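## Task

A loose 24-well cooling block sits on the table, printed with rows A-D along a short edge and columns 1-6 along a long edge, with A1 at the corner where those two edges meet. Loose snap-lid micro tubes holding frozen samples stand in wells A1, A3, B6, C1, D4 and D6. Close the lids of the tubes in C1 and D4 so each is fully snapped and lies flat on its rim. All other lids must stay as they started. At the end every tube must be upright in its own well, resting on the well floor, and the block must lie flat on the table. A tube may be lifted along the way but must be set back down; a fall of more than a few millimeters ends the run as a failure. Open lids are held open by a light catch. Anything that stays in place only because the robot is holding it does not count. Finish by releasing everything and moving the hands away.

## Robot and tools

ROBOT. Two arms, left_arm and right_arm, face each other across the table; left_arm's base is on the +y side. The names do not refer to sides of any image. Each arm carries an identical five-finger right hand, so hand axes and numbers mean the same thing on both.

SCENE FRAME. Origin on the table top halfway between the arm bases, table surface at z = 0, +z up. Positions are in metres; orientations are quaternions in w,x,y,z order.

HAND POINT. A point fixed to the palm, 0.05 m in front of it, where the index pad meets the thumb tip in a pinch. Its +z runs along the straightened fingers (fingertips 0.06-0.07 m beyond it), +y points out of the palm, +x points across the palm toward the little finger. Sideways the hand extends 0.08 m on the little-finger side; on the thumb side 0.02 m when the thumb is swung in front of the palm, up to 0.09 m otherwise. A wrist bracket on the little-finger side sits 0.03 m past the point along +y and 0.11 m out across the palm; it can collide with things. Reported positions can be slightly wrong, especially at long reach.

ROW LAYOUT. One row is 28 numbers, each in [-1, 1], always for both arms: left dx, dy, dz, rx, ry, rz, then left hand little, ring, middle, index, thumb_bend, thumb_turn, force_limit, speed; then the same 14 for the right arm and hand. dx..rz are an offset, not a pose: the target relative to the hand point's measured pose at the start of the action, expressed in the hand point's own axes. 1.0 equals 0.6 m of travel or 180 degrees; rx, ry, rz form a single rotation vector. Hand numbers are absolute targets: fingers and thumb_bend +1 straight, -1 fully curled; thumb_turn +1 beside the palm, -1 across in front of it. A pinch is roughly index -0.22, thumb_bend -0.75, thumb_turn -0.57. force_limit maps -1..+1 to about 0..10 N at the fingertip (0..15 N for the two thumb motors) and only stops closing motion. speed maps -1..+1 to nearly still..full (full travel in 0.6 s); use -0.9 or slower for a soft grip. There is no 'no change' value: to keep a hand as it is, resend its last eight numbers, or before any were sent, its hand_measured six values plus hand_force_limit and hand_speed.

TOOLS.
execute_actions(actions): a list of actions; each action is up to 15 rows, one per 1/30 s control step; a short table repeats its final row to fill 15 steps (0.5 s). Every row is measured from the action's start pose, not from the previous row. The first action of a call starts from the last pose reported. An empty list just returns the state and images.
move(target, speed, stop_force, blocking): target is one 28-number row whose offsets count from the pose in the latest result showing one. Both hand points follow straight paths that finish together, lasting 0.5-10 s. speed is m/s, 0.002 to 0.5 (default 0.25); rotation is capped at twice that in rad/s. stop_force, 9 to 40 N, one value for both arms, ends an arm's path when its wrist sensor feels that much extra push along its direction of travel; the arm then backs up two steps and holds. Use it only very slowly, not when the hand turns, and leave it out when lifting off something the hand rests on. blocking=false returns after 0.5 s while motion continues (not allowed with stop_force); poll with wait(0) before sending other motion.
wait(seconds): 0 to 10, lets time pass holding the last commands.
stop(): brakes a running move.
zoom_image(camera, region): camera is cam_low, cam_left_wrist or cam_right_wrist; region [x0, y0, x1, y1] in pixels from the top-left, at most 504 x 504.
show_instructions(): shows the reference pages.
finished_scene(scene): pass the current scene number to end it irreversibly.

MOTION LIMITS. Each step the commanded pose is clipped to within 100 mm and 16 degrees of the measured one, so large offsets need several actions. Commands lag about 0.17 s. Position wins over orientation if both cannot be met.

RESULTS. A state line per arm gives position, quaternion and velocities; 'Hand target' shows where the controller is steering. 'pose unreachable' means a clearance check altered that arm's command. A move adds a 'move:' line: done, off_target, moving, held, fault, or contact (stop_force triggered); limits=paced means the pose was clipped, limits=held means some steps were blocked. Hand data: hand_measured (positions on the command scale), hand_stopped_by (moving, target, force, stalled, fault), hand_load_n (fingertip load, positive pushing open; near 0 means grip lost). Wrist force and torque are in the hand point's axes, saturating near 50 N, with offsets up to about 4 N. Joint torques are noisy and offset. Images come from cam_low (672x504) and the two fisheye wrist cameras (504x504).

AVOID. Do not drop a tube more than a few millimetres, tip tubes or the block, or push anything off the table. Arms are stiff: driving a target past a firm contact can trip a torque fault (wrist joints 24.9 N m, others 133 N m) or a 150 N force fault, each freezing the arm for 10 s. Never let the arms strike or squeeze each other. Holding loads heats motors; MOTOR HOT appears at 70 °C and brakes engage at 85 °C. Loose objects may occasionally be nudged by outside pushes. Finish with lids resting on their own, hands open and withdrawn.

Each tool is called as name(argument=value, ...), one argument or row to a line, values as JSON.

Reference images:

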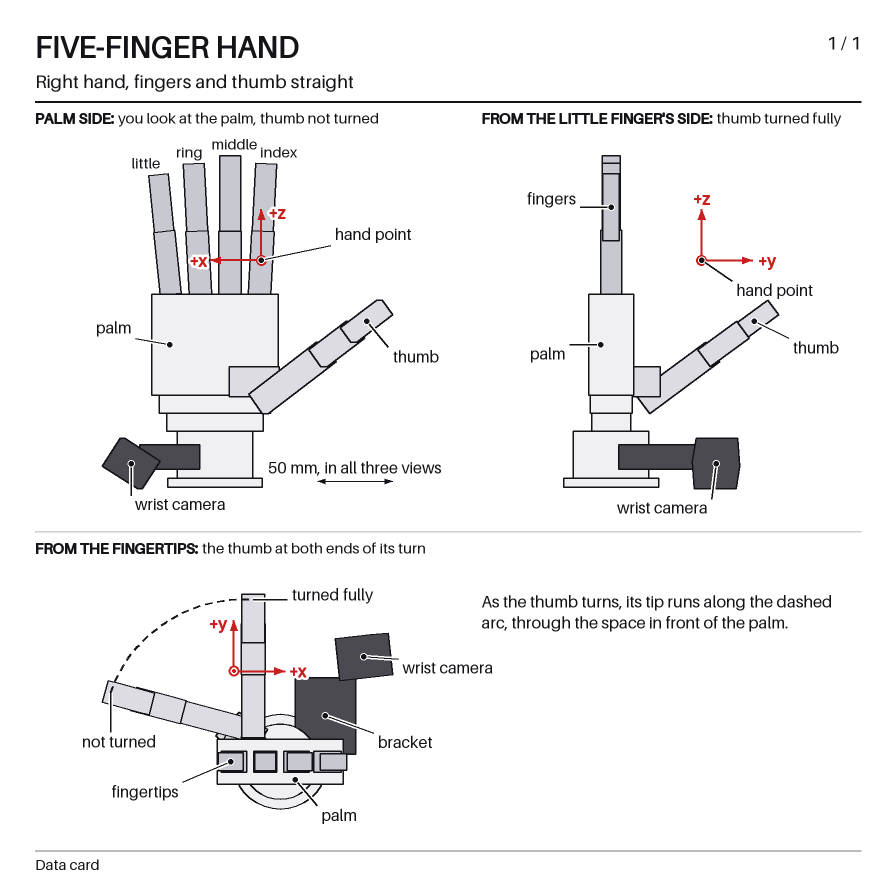

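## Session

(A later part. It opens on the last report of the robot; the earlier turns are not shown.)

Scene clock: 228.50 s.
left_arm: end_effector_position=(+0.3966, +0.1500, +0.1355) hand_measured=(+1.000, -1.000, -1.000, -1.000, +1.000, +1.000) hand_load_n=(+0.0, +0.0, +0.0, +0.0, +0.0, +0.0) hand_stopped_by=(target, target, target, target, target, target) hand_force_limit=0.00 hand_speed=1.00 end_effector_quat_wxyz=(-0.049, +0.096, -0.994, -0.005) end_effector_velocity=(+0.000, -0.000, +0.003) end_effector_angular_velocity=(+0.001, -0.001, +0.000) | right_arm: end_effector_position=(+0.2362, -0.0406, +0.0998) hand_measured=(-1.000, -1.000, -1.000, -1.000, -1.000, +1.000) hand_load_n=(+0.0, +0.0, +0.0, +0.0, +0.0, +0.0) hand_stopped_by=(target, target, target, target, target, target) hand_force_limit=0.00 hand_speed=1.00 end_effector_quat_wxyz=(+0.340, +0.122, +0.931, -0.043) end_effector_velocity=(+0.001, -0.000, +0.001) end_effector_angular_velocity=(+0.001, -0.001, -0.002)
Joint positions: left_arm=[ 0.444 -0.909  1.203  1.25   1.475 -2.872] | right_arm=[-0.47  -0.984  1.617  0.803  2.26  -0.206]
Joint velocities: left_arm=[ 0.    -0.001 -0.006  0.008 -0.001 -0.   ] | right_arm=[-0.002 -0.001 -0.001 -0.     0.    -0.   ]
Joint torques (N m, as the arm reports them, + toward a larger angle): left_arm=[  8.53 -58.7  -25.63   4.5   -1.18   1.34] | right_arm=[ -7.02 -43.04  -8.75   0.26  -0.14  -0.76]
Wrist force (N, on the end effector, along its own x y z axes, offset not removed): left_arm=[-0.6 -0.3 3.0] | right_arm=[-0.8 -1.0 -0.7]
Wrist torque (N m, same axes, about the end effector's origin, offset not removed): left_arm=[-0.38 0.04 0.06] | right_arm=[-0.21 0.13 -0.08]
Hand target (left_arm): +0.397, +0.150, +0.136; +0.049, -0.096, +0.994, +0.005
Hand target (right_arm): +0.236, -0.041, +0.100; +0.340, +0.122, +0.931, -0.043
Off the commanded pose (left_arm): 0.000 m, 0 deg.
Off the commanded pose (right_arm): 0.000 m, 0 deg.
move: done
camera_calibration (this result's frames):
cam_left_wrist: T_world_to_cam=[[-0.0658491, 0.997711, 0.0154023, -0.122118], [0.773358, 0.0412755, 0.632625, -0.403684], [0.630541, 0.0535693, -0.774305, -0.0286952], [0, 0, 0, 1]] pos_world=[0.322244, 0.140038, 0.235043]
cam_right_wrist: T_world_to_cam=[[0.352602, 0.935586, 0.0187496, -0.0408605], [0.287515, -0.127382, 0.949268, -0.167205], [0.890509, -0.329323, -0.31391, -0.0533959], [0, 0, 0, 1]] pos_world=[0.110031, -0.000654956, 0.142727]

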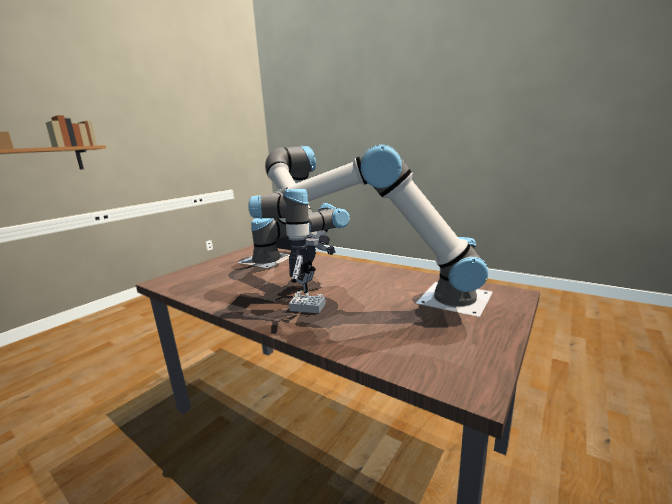

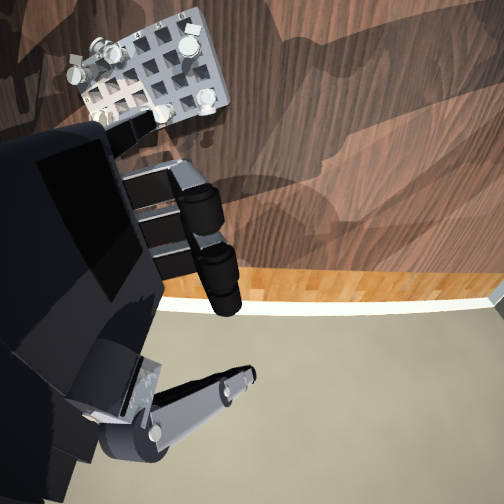

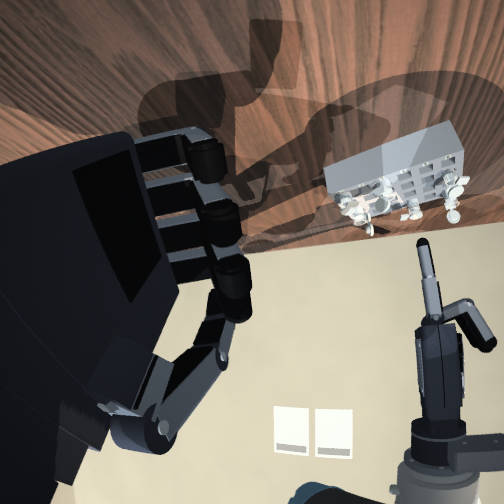

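move(
  target=[-0.0176,-0.0866,0.0357,0.0093,0,0.0939,1,-1,-1,-1,1,1,0,1, 0,0,0,0,0,0,-1,-1,-1,-1,-1,1,0,1],
  speed=0.08,
)

zoom_image(
  camera="cam_right_wrist",
  region=[335, 190, 415, 270],
)

zoom_image(
  camera="cam_left_wrist",
  region=[80, 40, 230, 160],
)

Scene clock: 254.87 s.
left_arm: end_effector_position=(+0.4188, +0.1016, +0.1154) hand_measured=(+1.000, -1.000, -1.000, -1.000, +1.000, +1.000) hand_load_n=(+0.0, +0.0, +0.0, +0.0, +0.0, +0.0) hand_stopped_by=(target, target, target, target, target, target) hand_force_limit=0.00 hand_speed=1.00 end_effector_quat_wxyz=(+0.050, +0.051, +0.997, -0.003) end_effector_velocity=(+0.001, -0.002, -0.001) end_effector_angular_velocity=(+0.001, -0.001, -0.013) | right_arm: end_effector_position=(+0.2362, -0.0406, +0.0998) hand_measured=(-1.000, -1.000, -1.000, -1.000, -1.000, +1.000) hand_load_n=(+0.0, +0.0, +0.0, +0.0, +0.0, +0.0) hand_stopped_by=(target, target, target, target, target, target) hand_force_limit=0.00 hand_speed=1.00 end_effector_quat_wxyz=(+0.340, +0.122, +0.931, -0.043) end_effector_velocity=(+0.001, -0.000, +0.000) end_effector_angular_velocity=(-0.000, -0.001, -0.002)
Joint positions: left_arm=[ 0.424 -0.826  1.105  1.239  1.486 -2.596] | right_arm=[-0.47  -0.984  1.617  0.803  2.26  -0.206]
Joint velocities: left_arm=[-0.001  0.004 -0.004  0.    -0.001  0.012] | right_arm=[-0.001  0.    -0.     0.     0.001 -0.   ]
Joint torques (N m, as the arm reports them, + toward a larger angle): left_arm=[-15.43 -41.13 -28.59   1.51   2.54   1.37] | right_arm=[ -7.37 -43.17  -8.63   0.38  -0.17  -0.76]
Wrist force (N, on the end effector, along its own x y z axes, offset not removed): left_arm=[0.5 -1.5 1.6] | right_arm=[-0.9 -1.1 0.0]
Wrist torque (N m, same axes, about the end effector's origin, offset not removed): left_arm=[-0.35 -0.04 0.01] | right_arm=[-0.28 0.20 -0.17]
Hand target (left_arm): +0.419, +0.101, +0.115; +0.050, +0.051, +0.997, -0.003
Hand target (right_arm): +0.236, -0.041, +0.100; +0.340, +0.122, +0.931, -0.043
Off the commanded pose (left_arm): 0.000 m, 0 deg.
Off the commanded pose (right_arm): 0.000 m, 0 deg.
move: done
camera_calibration (this result's frames):
cam_left_wrist: T_world_to_cam=[[0.227114, 0.973745, 0.0154891, -0.19237], [0.751852, -0.185424, 0.632721, -0.374081], [0.618981, -0.132054, -0.774225, -0.0320473], [0, 0, 0, 1]] pos_world=[0.34478, 0.113723, 0.214857]
cam_right_wrist: T_world_to_cam=[[0.352602, 0.935586, 0.0187494, -0.0408605], [0.287515, -0.127382, 0.949268, -0.167205], [0.890509, -0.329323, -0.31391, -0.053396], [0, 0, 0, 1]] pos_world=[0.110031, -0.000654931, 0.142727]

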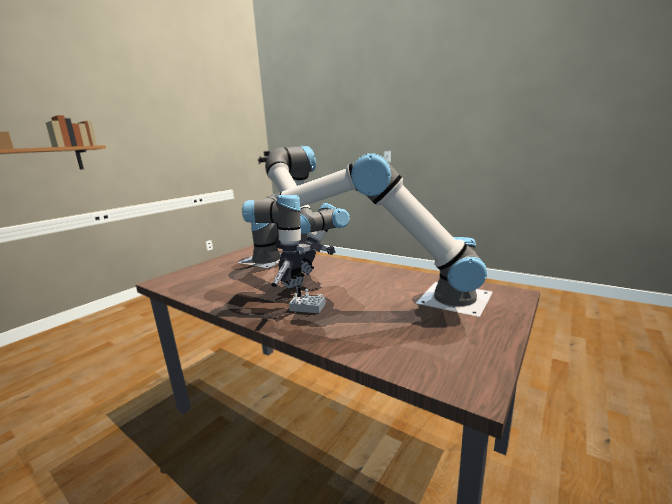

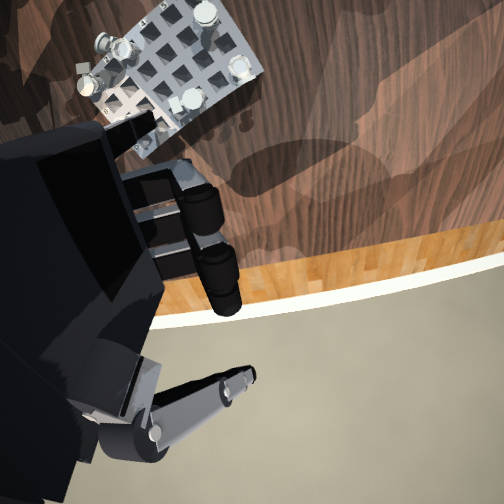

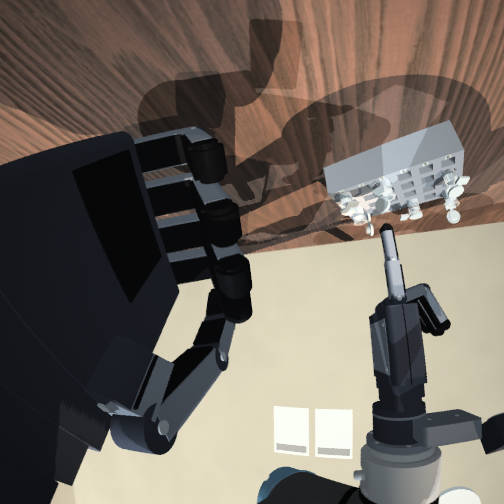

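Region (335, 190, 415, 270) of cam_right_wrist's 504x504 image, scaled by 6.300, with more detail than that image has.

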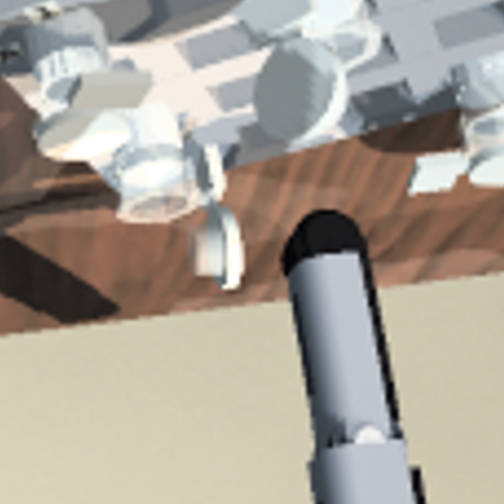

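Region (80, 40, 230, 160) of cam_left_wrist's 504x504 image, scaled by 3.360, with more detail than that image has; it fills the top 403 rows of this view, and the rest is white.

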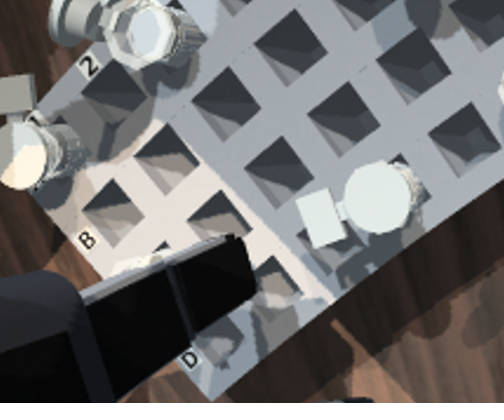

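move(
  target=[0.0025,-0.0233,-0.00025,0,0,0,1,-1,-1,-1,1,1,0,1, 0,0,0,0,0,0,-1,-1,-1,-1,-1,1,0,1],
  speed=0.012,
)

zoom_image(
  camera="cam_right_wrist",
  region=[335, 190, 405, 260],
)

zoom_image(
  camera="cam_left_wrist",
  region=[90, 70, 210, 166],
)

Scene clock: 266.87 s.
left_arm: end_effector_position=(+0.4160, +0.0882, +0.1154) hand_measured=(+1.000, -1.000, -1.000, -1.000, +1.000, +1.000) hand_load_n=(-0.5, +0.0, +0.0, +0.0, +0.0, +0.0) hand_stopped_by=(target, target, target, target, target, target) hand_force_limit=0.00 hand_speed=1.00 end_effector_quat_wxyz=(+0.050, +0.051, +0.997, -0.003) end_effector_velocity=(-0.001, -0.002, -0.001) end_effector_angular_velocity=(+0.000, +0.000, +0.001) | right_arm: end_effector_position=(+0.2362, -0.0406, +0.0998) hand_measured=(-1.000, -1.000, -1.000, -1.000, -1.000, +1.000) hand_load_n=(+0.0, +0.0, +0.0, +0.0, +0.0, +0.0) hand_stopped_by=(target, target, target, target, target, target) hand_force_limit=0.00 hand_speed=1.00 end_effector_quat_wxyz=(+0.340, +0.122, +0.931, -0.043) end_effector_velocity=(-0.000, +0.000, +0.000) end_effector_angular_velocity=(+0.000, -0.000, +0.001)
Joint positions: left_arm=[ 0.409 -0.802  1.064  1.258  1.485 -2.61 ] | right_arm=[-0.47  -0.984  1.617  0.803  2.26  -0.206]
Joint velocities: left_arm=[-0.002  0.004 -0.005  0.002  0.    -0.003] | right_arm=[ 0.     0.    -0.001 -0.     0.    -0.   ]
Joint torques (N m, as the arm reports them, + toward a larger angle): left_arm=[-14.55 -39.61 -24.89   4.21  -2.44  -2.06] | right_arm=[ -7.58 -43.37  -9.14   0.32  -0.14  -0.73]
Wrist force (N, on the end effector, along its own x y z axes, offset not removed): left_arm=[-2.0 -1.2 -1.2] | right_arm=[-1.2 -1.3 -0.2]
Wrist torque (N m, same axes, about the end effector's origin, offset not removed): left_arm=[-0.22 0.20 -0.13] | right_arm=[-0.30 0.27 -0.17]
Hand target (left_arm): +0.416, +0.088, +0.115; +0.050, +0.051, +0.997, -0.003
Hand target (right_arm): +0.236, -0.041, +0.100; +0.340, +0.122, +0.931, -0.043
Off the commanded pose (left_arm): 0.000 m, 0 deg.
Off the commanded pose (right_arm): 0.000 m, 0 deg.
move: done
camera_calibration (this result's frames):
cam_left_wrist: T_world_to_cam=[[0.227155, 0.973736, 0.01544, -0.178597], [0.751847, -0.185425, 0.632728, -0.374416], [0.618973, -0.132119, -0.774221, -0.0320407], [0, 0, 0, 1]] pos_world=[0.341905, 0.100247, 0.214854]
cam_right_wrist: T_world_to_cam=[[0.352602, 0.935586, 0.0187494, -0.0408605], [0.287515, -0.127382, 0.949268, -0.167205], [0.890509, -0.329323, -0.31391, -0.0533959], [0, 0, 0, 1]] pos_world=[0.110031, -0.000654941, 0.142727]

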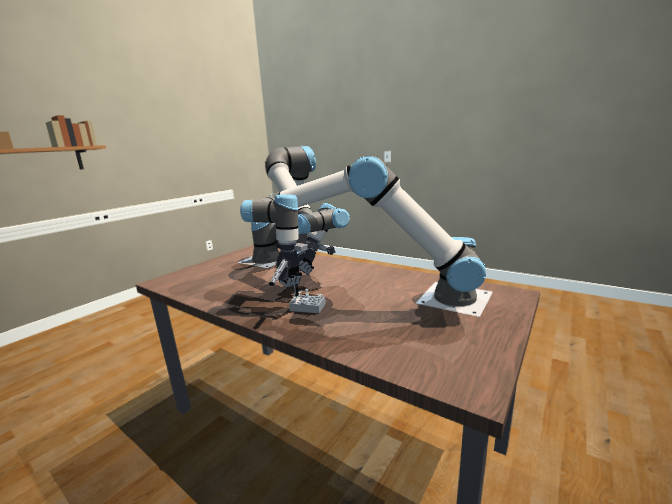

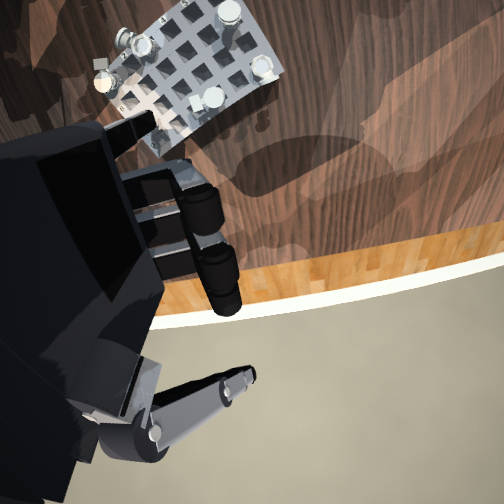

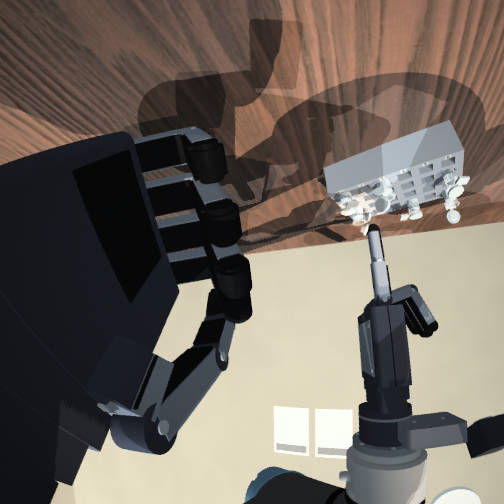

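Region (335, 190, 405, 260) of cam_right_wrist's 504x504 image, scaled by 7.200, with more detail than that image has.

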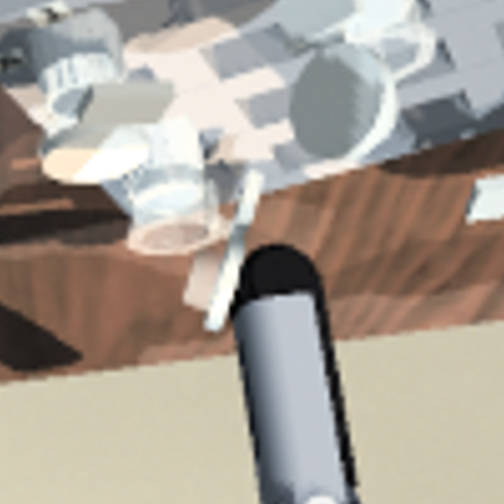

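Region (90, 70, 210, 166) of cam_left_wrist's 504x504 image, scaled by 4.200, with more detail than that image has; it fills the top 403 rows of this view, and the rest is white.

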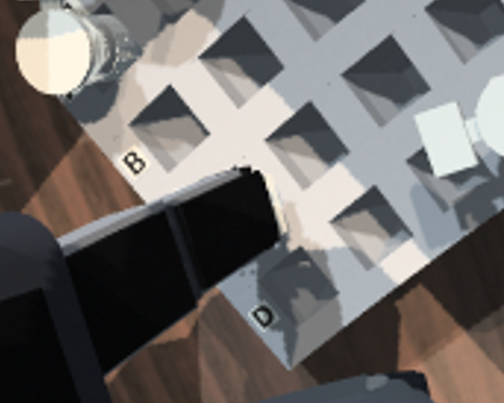

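move(
  target=[0,-0.015,0,0,0,0,1,-1,-1,-1,1,1,0,1, 0,0,0,0,0,0,-1,-1,-1,-1,-1,1,0,1],
  speed=0.01,
)

zoom_image(
  camera="cam_right_wrist",
  region=[335, 190, 405, 260],
)

zoom_image(
  camera="cam_left_wrist",
  region=[90, 70, 210, 166],
)

Scene clock: 273.23 s.
left_arm: end_effector_position=(+0.4151, +0.0795, +0.1154) hand_measured=(+1.000, -1.000, -1.000, -1.000, +1.000, +1.000) hand_load_n=(-0.5, +0.0, +0.0, +0.0, +0.0, +0.0) hand_stopped_by=(target, target, target, target, target, target) hand_force_limit=0.00 hand_speed=1.00 end_effector_quat_wxyz=(+0.050, +0.051, +0.997, -0.003) end_effector_velocity=(-0.001, -0.002, -0.000) end_effector_angular_velocity=(+0.001, +0.001, -0.000) | right_arm: end_effector_position=(+0.2362, -0.0406, +0.0998) hand_measured=(-1.000, -1.000, -1.000, -1.000, -1.000, +1.000) hand_load_n=(+0.0, +0.0, +0.0, +0.0, +0.0, +0.0) hand_stopped_by=(target, target, target, target, target, target) hand_force_limit=0.00 hand_speed=1.00 end_effector_quat_wxyz=(+0.340, +0.122, +0.931, -0.043) end_effector_velocity=(-0.000, +0.000, +0.000) end_effector_angular_velocity=(-0.000, +0.000, +0.001)
Joint positions: left_arm=[ 0.402 -0.785  1.034  1.272  1.485 -2.618] | right_arm=[-0.47  -0.984  1.617  0.803  2.26  -0.206]
Joint velocities: left_arm=[-0.002  0.005 -0.008  0.004  0.    -0.002] | right_arm=[ 0.     0.    -0.     0.    -0.    -0.001]
Joint torques (N m, as the arm reports them, + toward a larger angle): left_arm=[-14.27 -41.29 -29.73   4.    -2.69  -2.03] | right_arm=[ -6.95 -43.2   -8.5    0.3   -0.12  -0.83]
Wrist force (N, on the end effector, along its own x y z axes, offset not removed): left_arm=[-0.2 -0.7 -1.4] | right_arm=[-1.2 -0.6 0.3]
Wrist torque (N m, same axes, about the end effector's origin, offset not removed): left_arm=[-0.14 0.07 0.00] | right_arm=[-0.24 0.22 -0.15]
Hand target (left_arm): +0.415, +0.079, +0.115; +0.050, +0.051, +0.997, -0.003
Hand target (right_arm): +0.236, -0.041, +0.100; +0.340, +0.122, +0.931, -0.043
Off the commanded pose (left_arm): 0.000 m, 0 deg.
Off the commanded pose (right_arm): 0.000 m, 0 deg.
move: done
camera_calibration (this result's frames):
cam_left_wrist: T_world_to_cam=[[0.227169, 0.973734, 0.0154019, -0.169969], [0.751839, -0.18541, 0.632742, -0.375346], [0.618977, -0.132159, -0.77421, -0.0326281], [0, 0, 0, 1]] pos_world=[0.341007, 0.0915995, 0.214854]
cam_right_wrist: T_world_to_cam=[[0.352602, 0.935586, 0.0187495, -0.0408605], [0.287515, -0.127382, 0.949268, -0.167205], [0.890509, -0.329323, -0.31391, -0.0533959], [0, 0, 0, 1]] pos_world=[0.110031, -0.000654955, 0.142727]

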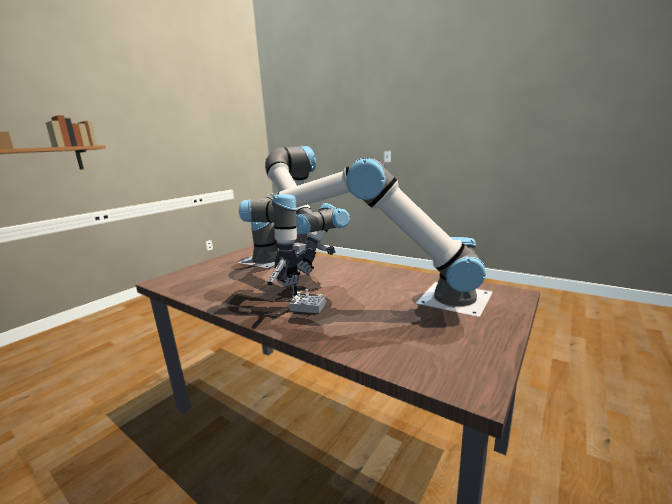

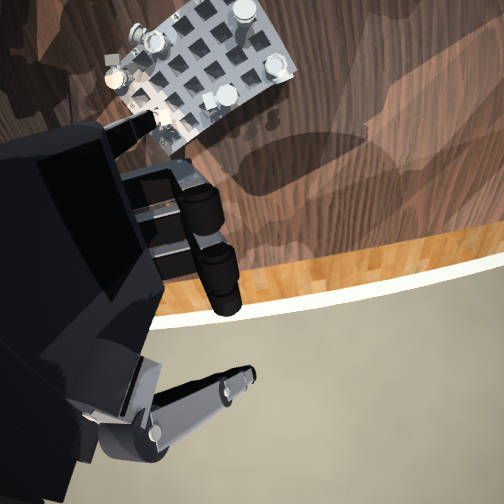

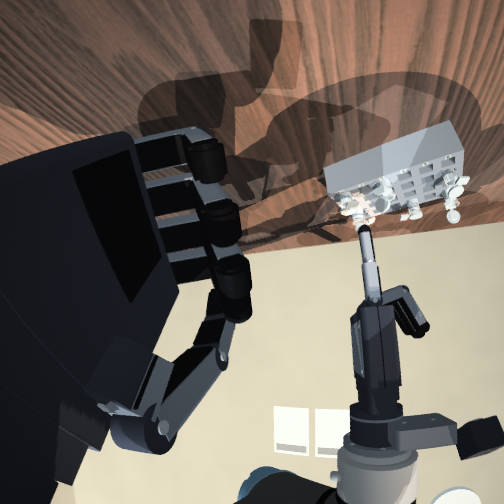

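Region (335, 190, 405, 260) of cam_right_wrist's 504x504 image, scaled by 7.200, with more detail than that image has.

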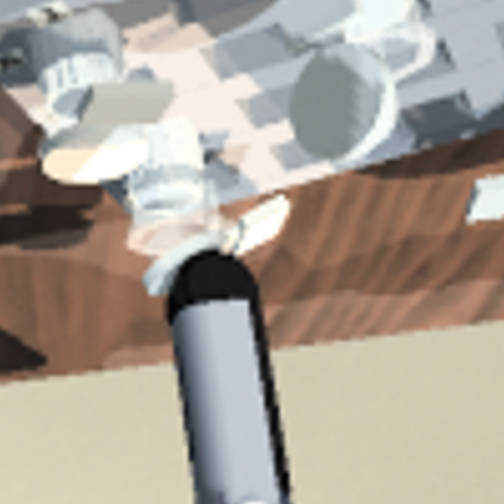

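Region (90, 70, 210, 166) of cam_left_wrist's 504x504 image, scaled by 4.200, with more detail than that image has; it fills the top 403 rows of this view, and the rest is white.

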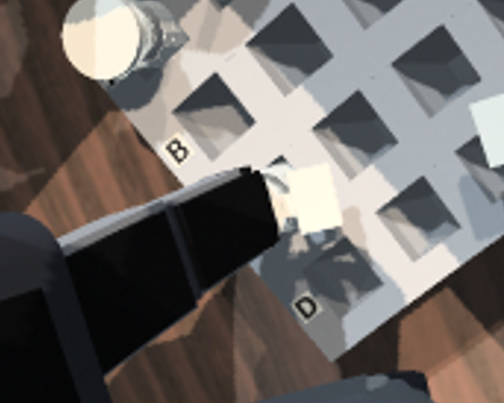

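move(
  target=[0,-0.0078,0,0,0,0,1,-1,-1,-1,1,1,0,1, 0,0,0,0,0,0,-1,-1,-1,-1,-1,1,0,1],
  speed=0.008,
)

zoom_image(
  camera="cam_right_wrist",
  region=[335, 190, 405, 260],
)

zoom_image(
  camera="cam_left_wrist",
  region=[90, 70, 210, 166],
)

Scene clock: 276.33 s.
left_arm: end_effector_position=(+0.4146, +0.0751, +0.1154) hand_measured=(+1.000, -1.000, -1.000, -1.000, +1.000, +1.000) hand_load_n=(-1.5, +0.0, +0.0, +0.0, +0.0, +0.0) hand_stopped_by=(target, target, target, target, target, target) hand_force_limit=0.00 hand_speed=1.00 end_effector_quat_wxyz=(+0.050, +0.051, +0.997, -0.003) end_effector_velocity=(-0.000, -0.002, +0.000) end_effector_angular_velocity=(-0.000, +0.001, -0.000) | right_arm: end_effector_position=(+0.2362, -0.0406, +0.0998) hand_measured=(-1.000, -1.000, -1.000, -1.000, -1.000, +1.000) hand_load_n=(+0.0, +0.0, +0.0, +0.0, +0.0, +0.0) hand_stopped_by=(target, target, target, target, target, target) hand_force_limit=0.00 hand_speed=1.00 end_effector_quat_wxyz=(+0.340, +0.122, +0.931, -0.043) end_effector_velocity=(+0.000, -0.000, -0.000) end_effector_angular_velocity=(-0.000, +0.001, -0.000)
Joint positions: left_arm=[ 0.398 -0.776  1.018  1.279  1.485 -2.621] | right_arm=[-0.47  -0.984  1.617  0.803  2.26  -0.206]
Joint velocities: left_arm=[-0.002  0.004 -0.009  0.004  0.001 -0.002] | right_arm=[-0.001  0.     0.     0.    -0.001 -0.001]
Joint torques (N m, as the arm reports them, + toward a larger angle): left_arm=[-15.55 -39.77 -29.02   3.67  -2.35  -2.13] | right_arm=[ -7.28 -43.04  -8.61   0.27  -0.19  -0.89]
Wrist force (N, on the end effector, along its own x y z axes, offset not removed): left_arm=[-1.5 -0.3 -1.6] | right_arm=[-1.2 -0.1 0.0]
Wrist torque (N m, same axes, about the end effector's origin, offset not removed): left_arm=[-0.39 0.36 -0.06] | right_arm=[-0.11 0.24 -0.15]
Hand target (left_arm): +0.415, +0.075, +0.115; +0.050, +0.051, +0.997, -0.003
Hand target (right_arm): +0.236, -0.041, +0.100; +0.340, +0.122, +0.931, -0.043
Off the commanded pose (left_arm): 0.000 m, 0 deg.
Off the commanded pose (right_arm): 0.000 m, 0 deg.
move: done
camera_calibration (this result's frames):
cam_left_wrist: T_world_to_cam=[[0.227179, 0.973731, 0.0153893, -0.16557], [0.751831, -0.185408, 0.632751, -0.375821], [0.618983, -0.132177, -0.774203, -0.0329252], [0, 0, 0, 1]] pos_world=[0.340548, 0.0871881, 0.214858]
cam_right_wrist: T_world_to_cam=[[0.352602, 0.935585, 0.0187496, -0.0408605], [0.287515, -0.127382, 0.949268, -0.167205], [0.890509, -0.329323, -0.31391, -0.0533958], [0, 0, 0, 1]] pos_world=[0.110031, -0.000654933, 0.142727]

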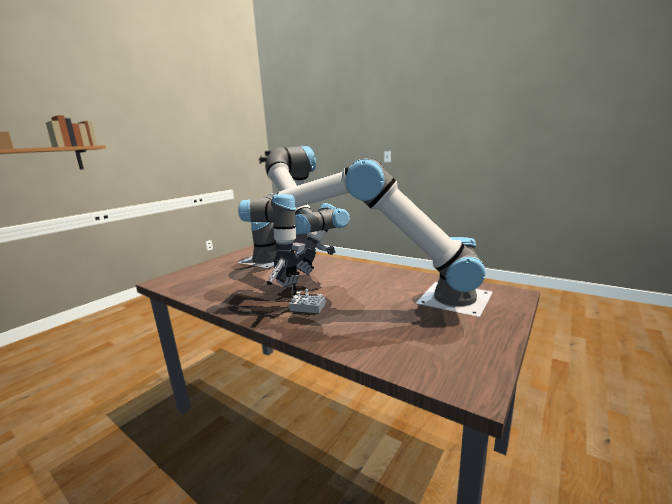

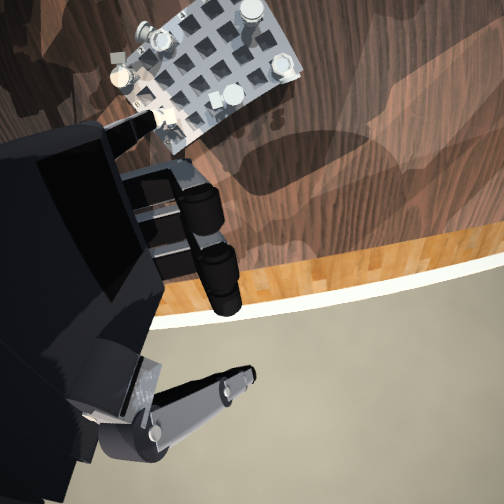

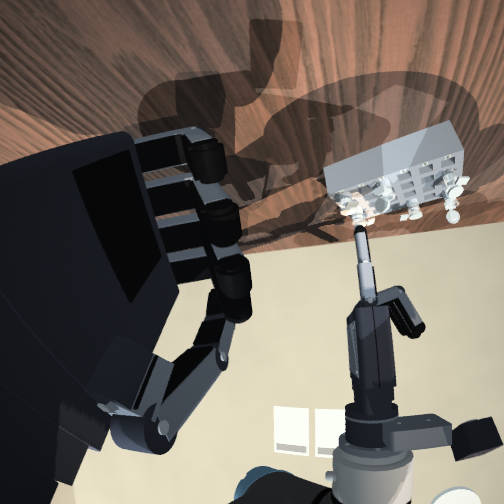

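Region (335, 190, 405, 260) of cam_right_wrist's 504x504 image, scaled by 7.200, with more detail than that image has.

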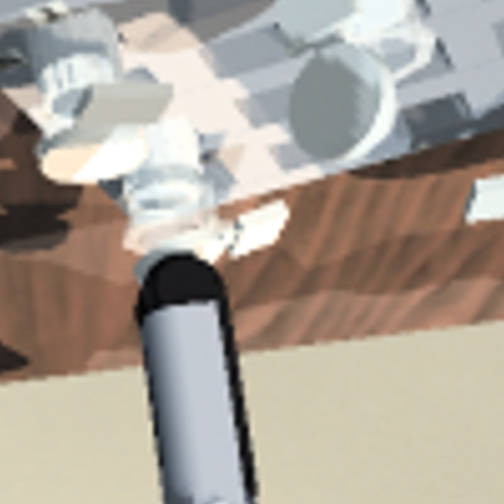

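Region (90, 70, 210, 166) of cam_left_wrist's 504x504 image, scaled by 4.200, with more detail than that image has; it fills the top 403 rows of this view, and the rest is white.

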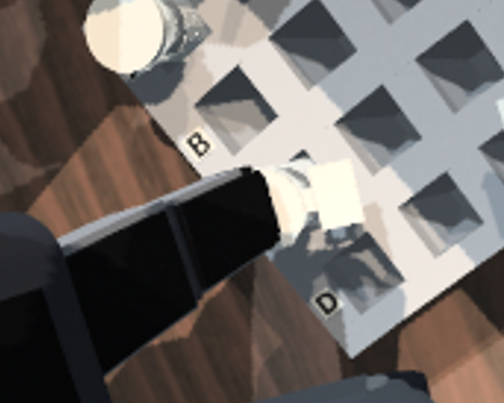

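move(
  target=[0.00083,0,0.0083,0,0,0,1,-1,-1,-1,1,1,0,1, 0,0,0,0,0,0,-1,-1,-1,-1,-1,1,0,1],
  speed=0.003,
  stop_force=20,
)

zoom_image(
  camera="cam_right_wrist",
  region=[335, 190, 405, 260],
)

Scene clock: 280.70 s.
left_arm: end_effector_position=(+0.4146, +0.0751, +0.1110) hand_measured=(+1.000, -1.000, -1.000, -1.000, +1.000, +1.000) hand_load_n=(+0.0, +0.0, +0.0, +0.0, +0.0, +0.0) hand_stopped_by=(target, target, target, target, target, target) hand_force_limit=0.00 hand_speed=1.00 end_effector_quat_wxyz=(+0.050, +0.051, +0.997, -0.003) end_effector_velocity=(+0.000, -0.000, +0.001) end_effector_angular_velocity=(+0.000, -0.000, +0.000) | right_arm: end_effector_position=(+0.2362, -0.0406, +0.0998) hand_measured=(-1.000, -1.000, -1.000, -1.000, -1.000, +1.000) hand_load_n=(+0.0, +0.0, +0.0, +0.0, +0.0, +0.0) hand_stopped_by=(target, target, target, target, target, target) hand_force_limit=0.00 hand_speed=1.00 end_effector_quat_wxyz=(+0.340, +0.122, +0.931, -0.043) end_effector_velocity=(-0.000, +0.000, +0.000) end_effector_angular_velocity=(+0.001, -0.000, +0.000)
Joint positions: left_arm=[ 0.398 -0.773  1.024  1.27   1.485 -2.622] | right_arm=[-0.47  -0.984  1.617  0.803  2.26  -0.206]
Joint velocities: left_arm=[ 0.    -0.    -0.002  0.003 -0.     0.   ] | right_arm=[ 0.    -0.    -0.001  0.    -0.     0.001]
Joint torques (N m, as the arm reports them, + toward a larger angle): left_arm=[ 15.2  -34.78 -21.31   2.28  -2.13   1.31] | right_arm=[ -7.32 -43.1   -8.7    0.36  -0.06  -0.85]
Wrist force (N, on the end effector, along its own x y z axes, offset not removed): left_arm=[0.0 -2.7 -24.4] | right_arm=[-0.6 -1.5 -0.3]
Wrist torque (N m, same axes, about the end effector's origin, offset not removed): left_arm=[1.27 1.25 -0.22] | right_arm=[-0.26 0.23 -0.19]
Hand target (left_arm): +0.415, +0.075, +0.111; +0.050, +0.051, +0.997, -0.003
Hand target (right_arm): +0.236, -0.041, +0.100; +0.340, +0.122, +0.931, -0.043
Off the commanded pose (left_arm): 0.001 m, 0 deg.
Off the commanded pose (right_arm): 0.000 m, 0 deg.
move: contact (left_arm)
camera_calibration (this result's frames):
cam_left_wrist: T_world_to_cam=[[0.227186, 0.97373, 0.0153697, -0.165472], [0.751823, -0.1854, 0.632763, -0.373065], [0.61899, -0.1322, -0.774193, -0.036289], [0, 0, 0, 1]] pos_world=[0.340534, 0.0871611, 0.21051]
cam_right_wrist: T_world_to_cam=[[0.352602, 0.935585, 0.0187497, -0.0408606], [0.287515, -0.127382, 0.949268, -0.167205], [0.890509, -0.329323, -0.31391, -0.0533959], [0, 0, 0, 1]] pos_world=[0.110031, -0.000654941, 0.142727]

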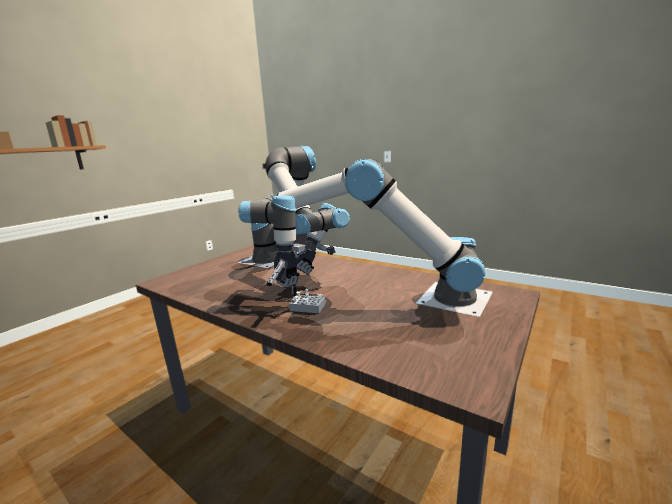

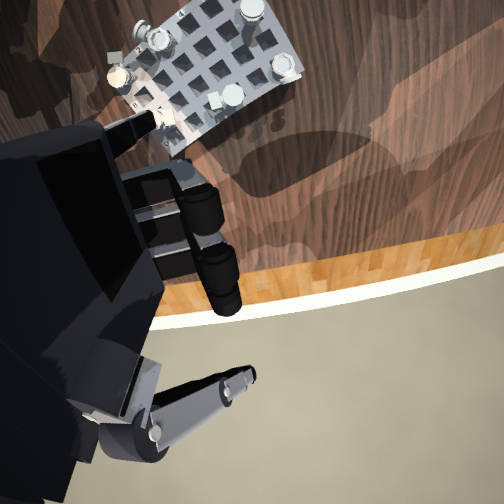

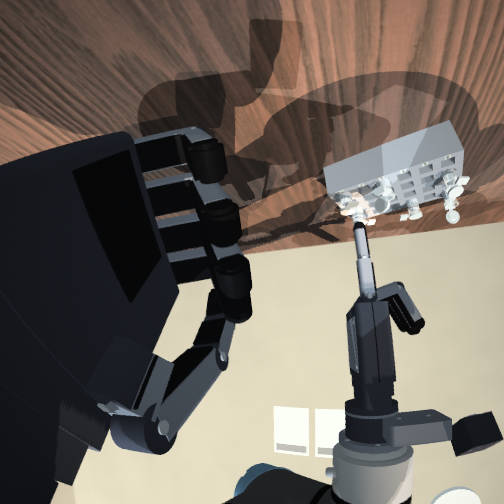

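Region (335, 190, 405, 260) of cam_right_wrist's 504x504 image, scaled by 7.200, with more detail than that image has.

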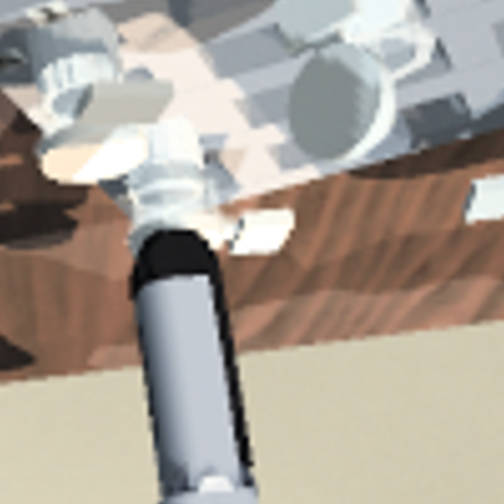

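Pressed to about 24 N. I'll lift the finger off and check the lid.

move(
  target=[-0.0067,0,-0.0663,0,0,0,1,-1,-1,-1,1,1,0,1, 0,0,0,0,0,0,-1,-1,-1,-1,-1,1,0,1],
  speed=0.06,
)

zoom_image(
  camera="cam_right_wrist",
  region=[330, 170, 480, 250],
)

zoom_image(
  camera="cam_right_wrist",
  region=[335, 190, 395, 240],
)

zoom_image(
  camera="cam_low",
  region=[280, 280, 335, 320],
)

Scene clock: 283.83 s.
left_arm: end_effector_position=(+0.4147, +0.0751, +0.1507) hand_measured=(+1.000, -1.000, -1.000, -1.000, +1.000, +1.000) hand_load_n=(+0.0, +0.0, +0.0, +0.0, +0.0, +0.0) hand_stopped_by=(target, target, target, target, target, target) hand_force_limit=0.00 hand_speed=1.00 end_effector_quat_wxyz=(+0.050, +0.051, +0.997, -0.003) end_effector_velocity=(-0.000, -0.000, +0.002) end_effector_angular_velocity=(-0.000, +0.001, +0.000) | right_arm: end_effector_position=(+0.2362, -0.0406, +0.0998) hand_measured=(-1.000, -1.000, -1.000, -1.000, -1.000, +1.000) hand_load_n=(+0.0, +0.0, +0.0, +0.0, +0.0, +0.0) hand_stopped_by=(target, target, target, target, target, target) hand_force_limit=0.00 hand_speed=1.00 end_effector_quat_wxyz=(+0.340, +0.122, +0.931, -0.043) end_effector_velocity=(-0.000, +0.000, -0.000) end_effector_angular_velocity=(+0.002, +0.002, -0.000)
Joint positions: left_arm=[ 0.398 -0.796  0.962  1.355  1.485 -2.621] | right_arm=[-0.47  -0.984  1.617  0.803  2.26  -0.206]
Joint velocities: left_arm=[ 0.    -0.001 -0.005  0.005  0.001 -0.   ] | right_arm=[ 0.    -0.    -0.     0.    -0.002  0.001]
Joint torques (N m, as the arm reports them, + toward a larger angle): left_arm=[ 15.57 -62.29 -28.1    3.95  -1.04   0.17] | right_arm=[ -7.11 -43.35  -8.63   0.31  -0.24  -0.84]
Wrist force (N, on the end effector, along its own x y z axes, offset not removed): left_arm=[-0.8 -0.6 -0.4] | right_arm=[-1.1 -1.6 0.1]
Wrist torque (N m, same axes, about the end effector's origin, offset not removed): left_arm=[0.07 0.23 -0.06] | right_arm=[-0.33 0.25 -0.17]
Hand target (left_arm): +0.415, +0.075, +0.151; +0.050, +0.051, +0.997, -0.003
Hand target (right_arm): +0.236, -0.041, +0.100; +0.340, +0.122, +0.931, -0.043
Off the commanded pose (left_arm): 0.000 m, 0 deg.
Off the commanded pose (right_arm): 0.000 m, 0 deg.
move: done
camera_calibration (this result's frames):
cam_left_wrist: T_world_to_cam=[[0.227244, 0.973716, 0.0154028, -0.166186], [0.751746, -0.185452, 0.63284, -0.398219], [0.619063, -0.13223, -0.77413, -0.00563241], [0, 0, 0, 1]] pos_world=[0.340611, 0.0872229, 0.250208]
cam_right_wrist: T_world_to_cam=[[0.352602, 0.935586, 0.0187495, -0.0408605], [0.287515, -0.127382, 0.949268, -0.167206], [0.890509, -0.329323, -0.31391, -0.0533959], [0, 0, 0, 1]] pos_world=[0.110031, -0.000654965, 0.142727]

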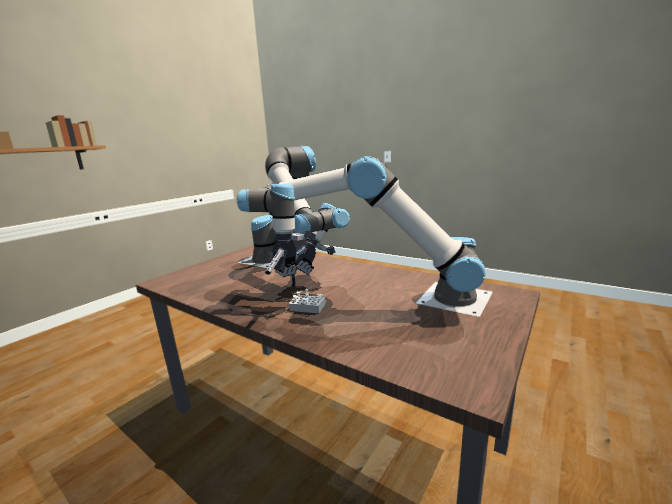

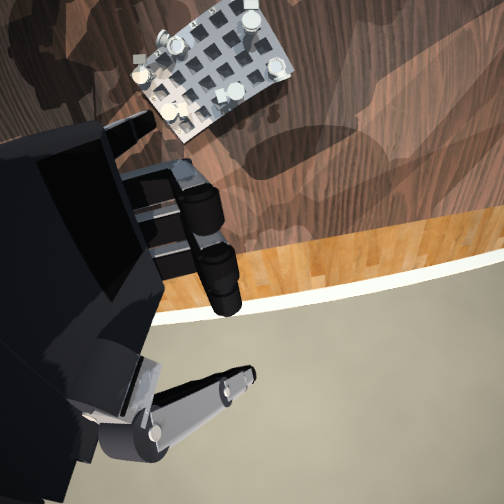

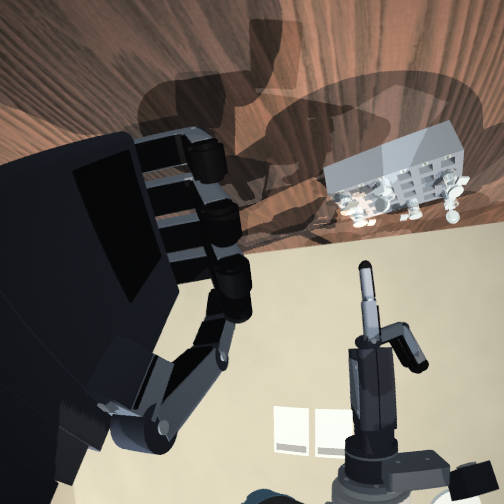

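Region (330, 170, 480, 250) of cam_right_wrist's 504x504 image, scaled by 3.360, with more detail than that image has; it fills the top 269 rows of this view, and the rest is white.

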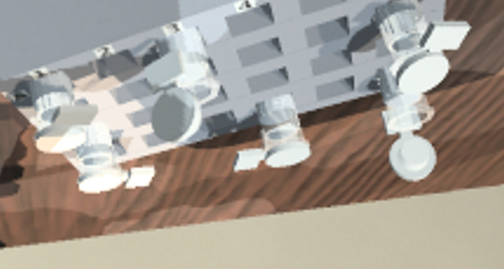

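Region (335, 190, 395, 240) of cam_right_wrist's 504x504 image, scaled by 8.400, with more detail than that image has.

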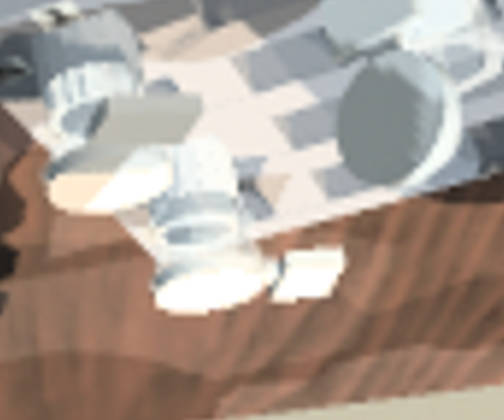

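Region (280, 280, 335, 320) of cam_low's 672x504 image, scaled by 9.164, with more detail than that image has; it fills the top 367 rows of this view, and the rest is white.

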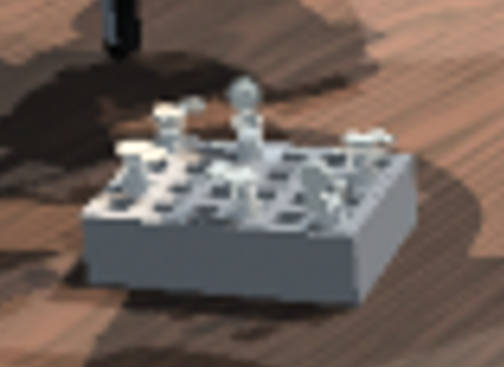

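zoom_image(
  camera="cam_right_wrist",
  region=[345, 205, 385, 235],
)

zoom_image(
  camera="cam_right_wrist",
  region=[392, 195, 432, 225],
)

zoom_image(
  camera="cam_left_wrist",
  region=[120, 0, 310, 150],
)

Region (345, 205, 385, 235) of cam_right_wrist's 504x504 image, scaled by 12.600, with more detail than that image has; it fills the top 378 rows of this view, and the rest is white.

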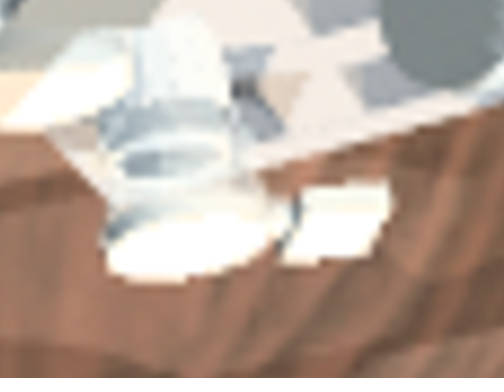

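Region (392, 195, 432, 225) of cam_right_wrist's 504x504 image, scaled by 12.600, with more detail than that image has; it fills the top 378 rows of this view, and the rest is white.

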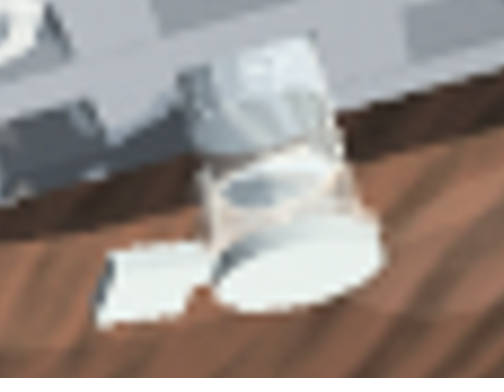

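Region (120, 0, 310, 150) of cam_left_wrist's 504x504 image, scaled by 2.653, with more detail than that image has; it fills the top 398 rows of this view, and the rest is white.

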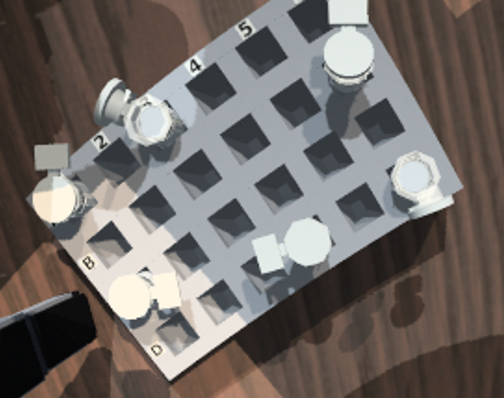

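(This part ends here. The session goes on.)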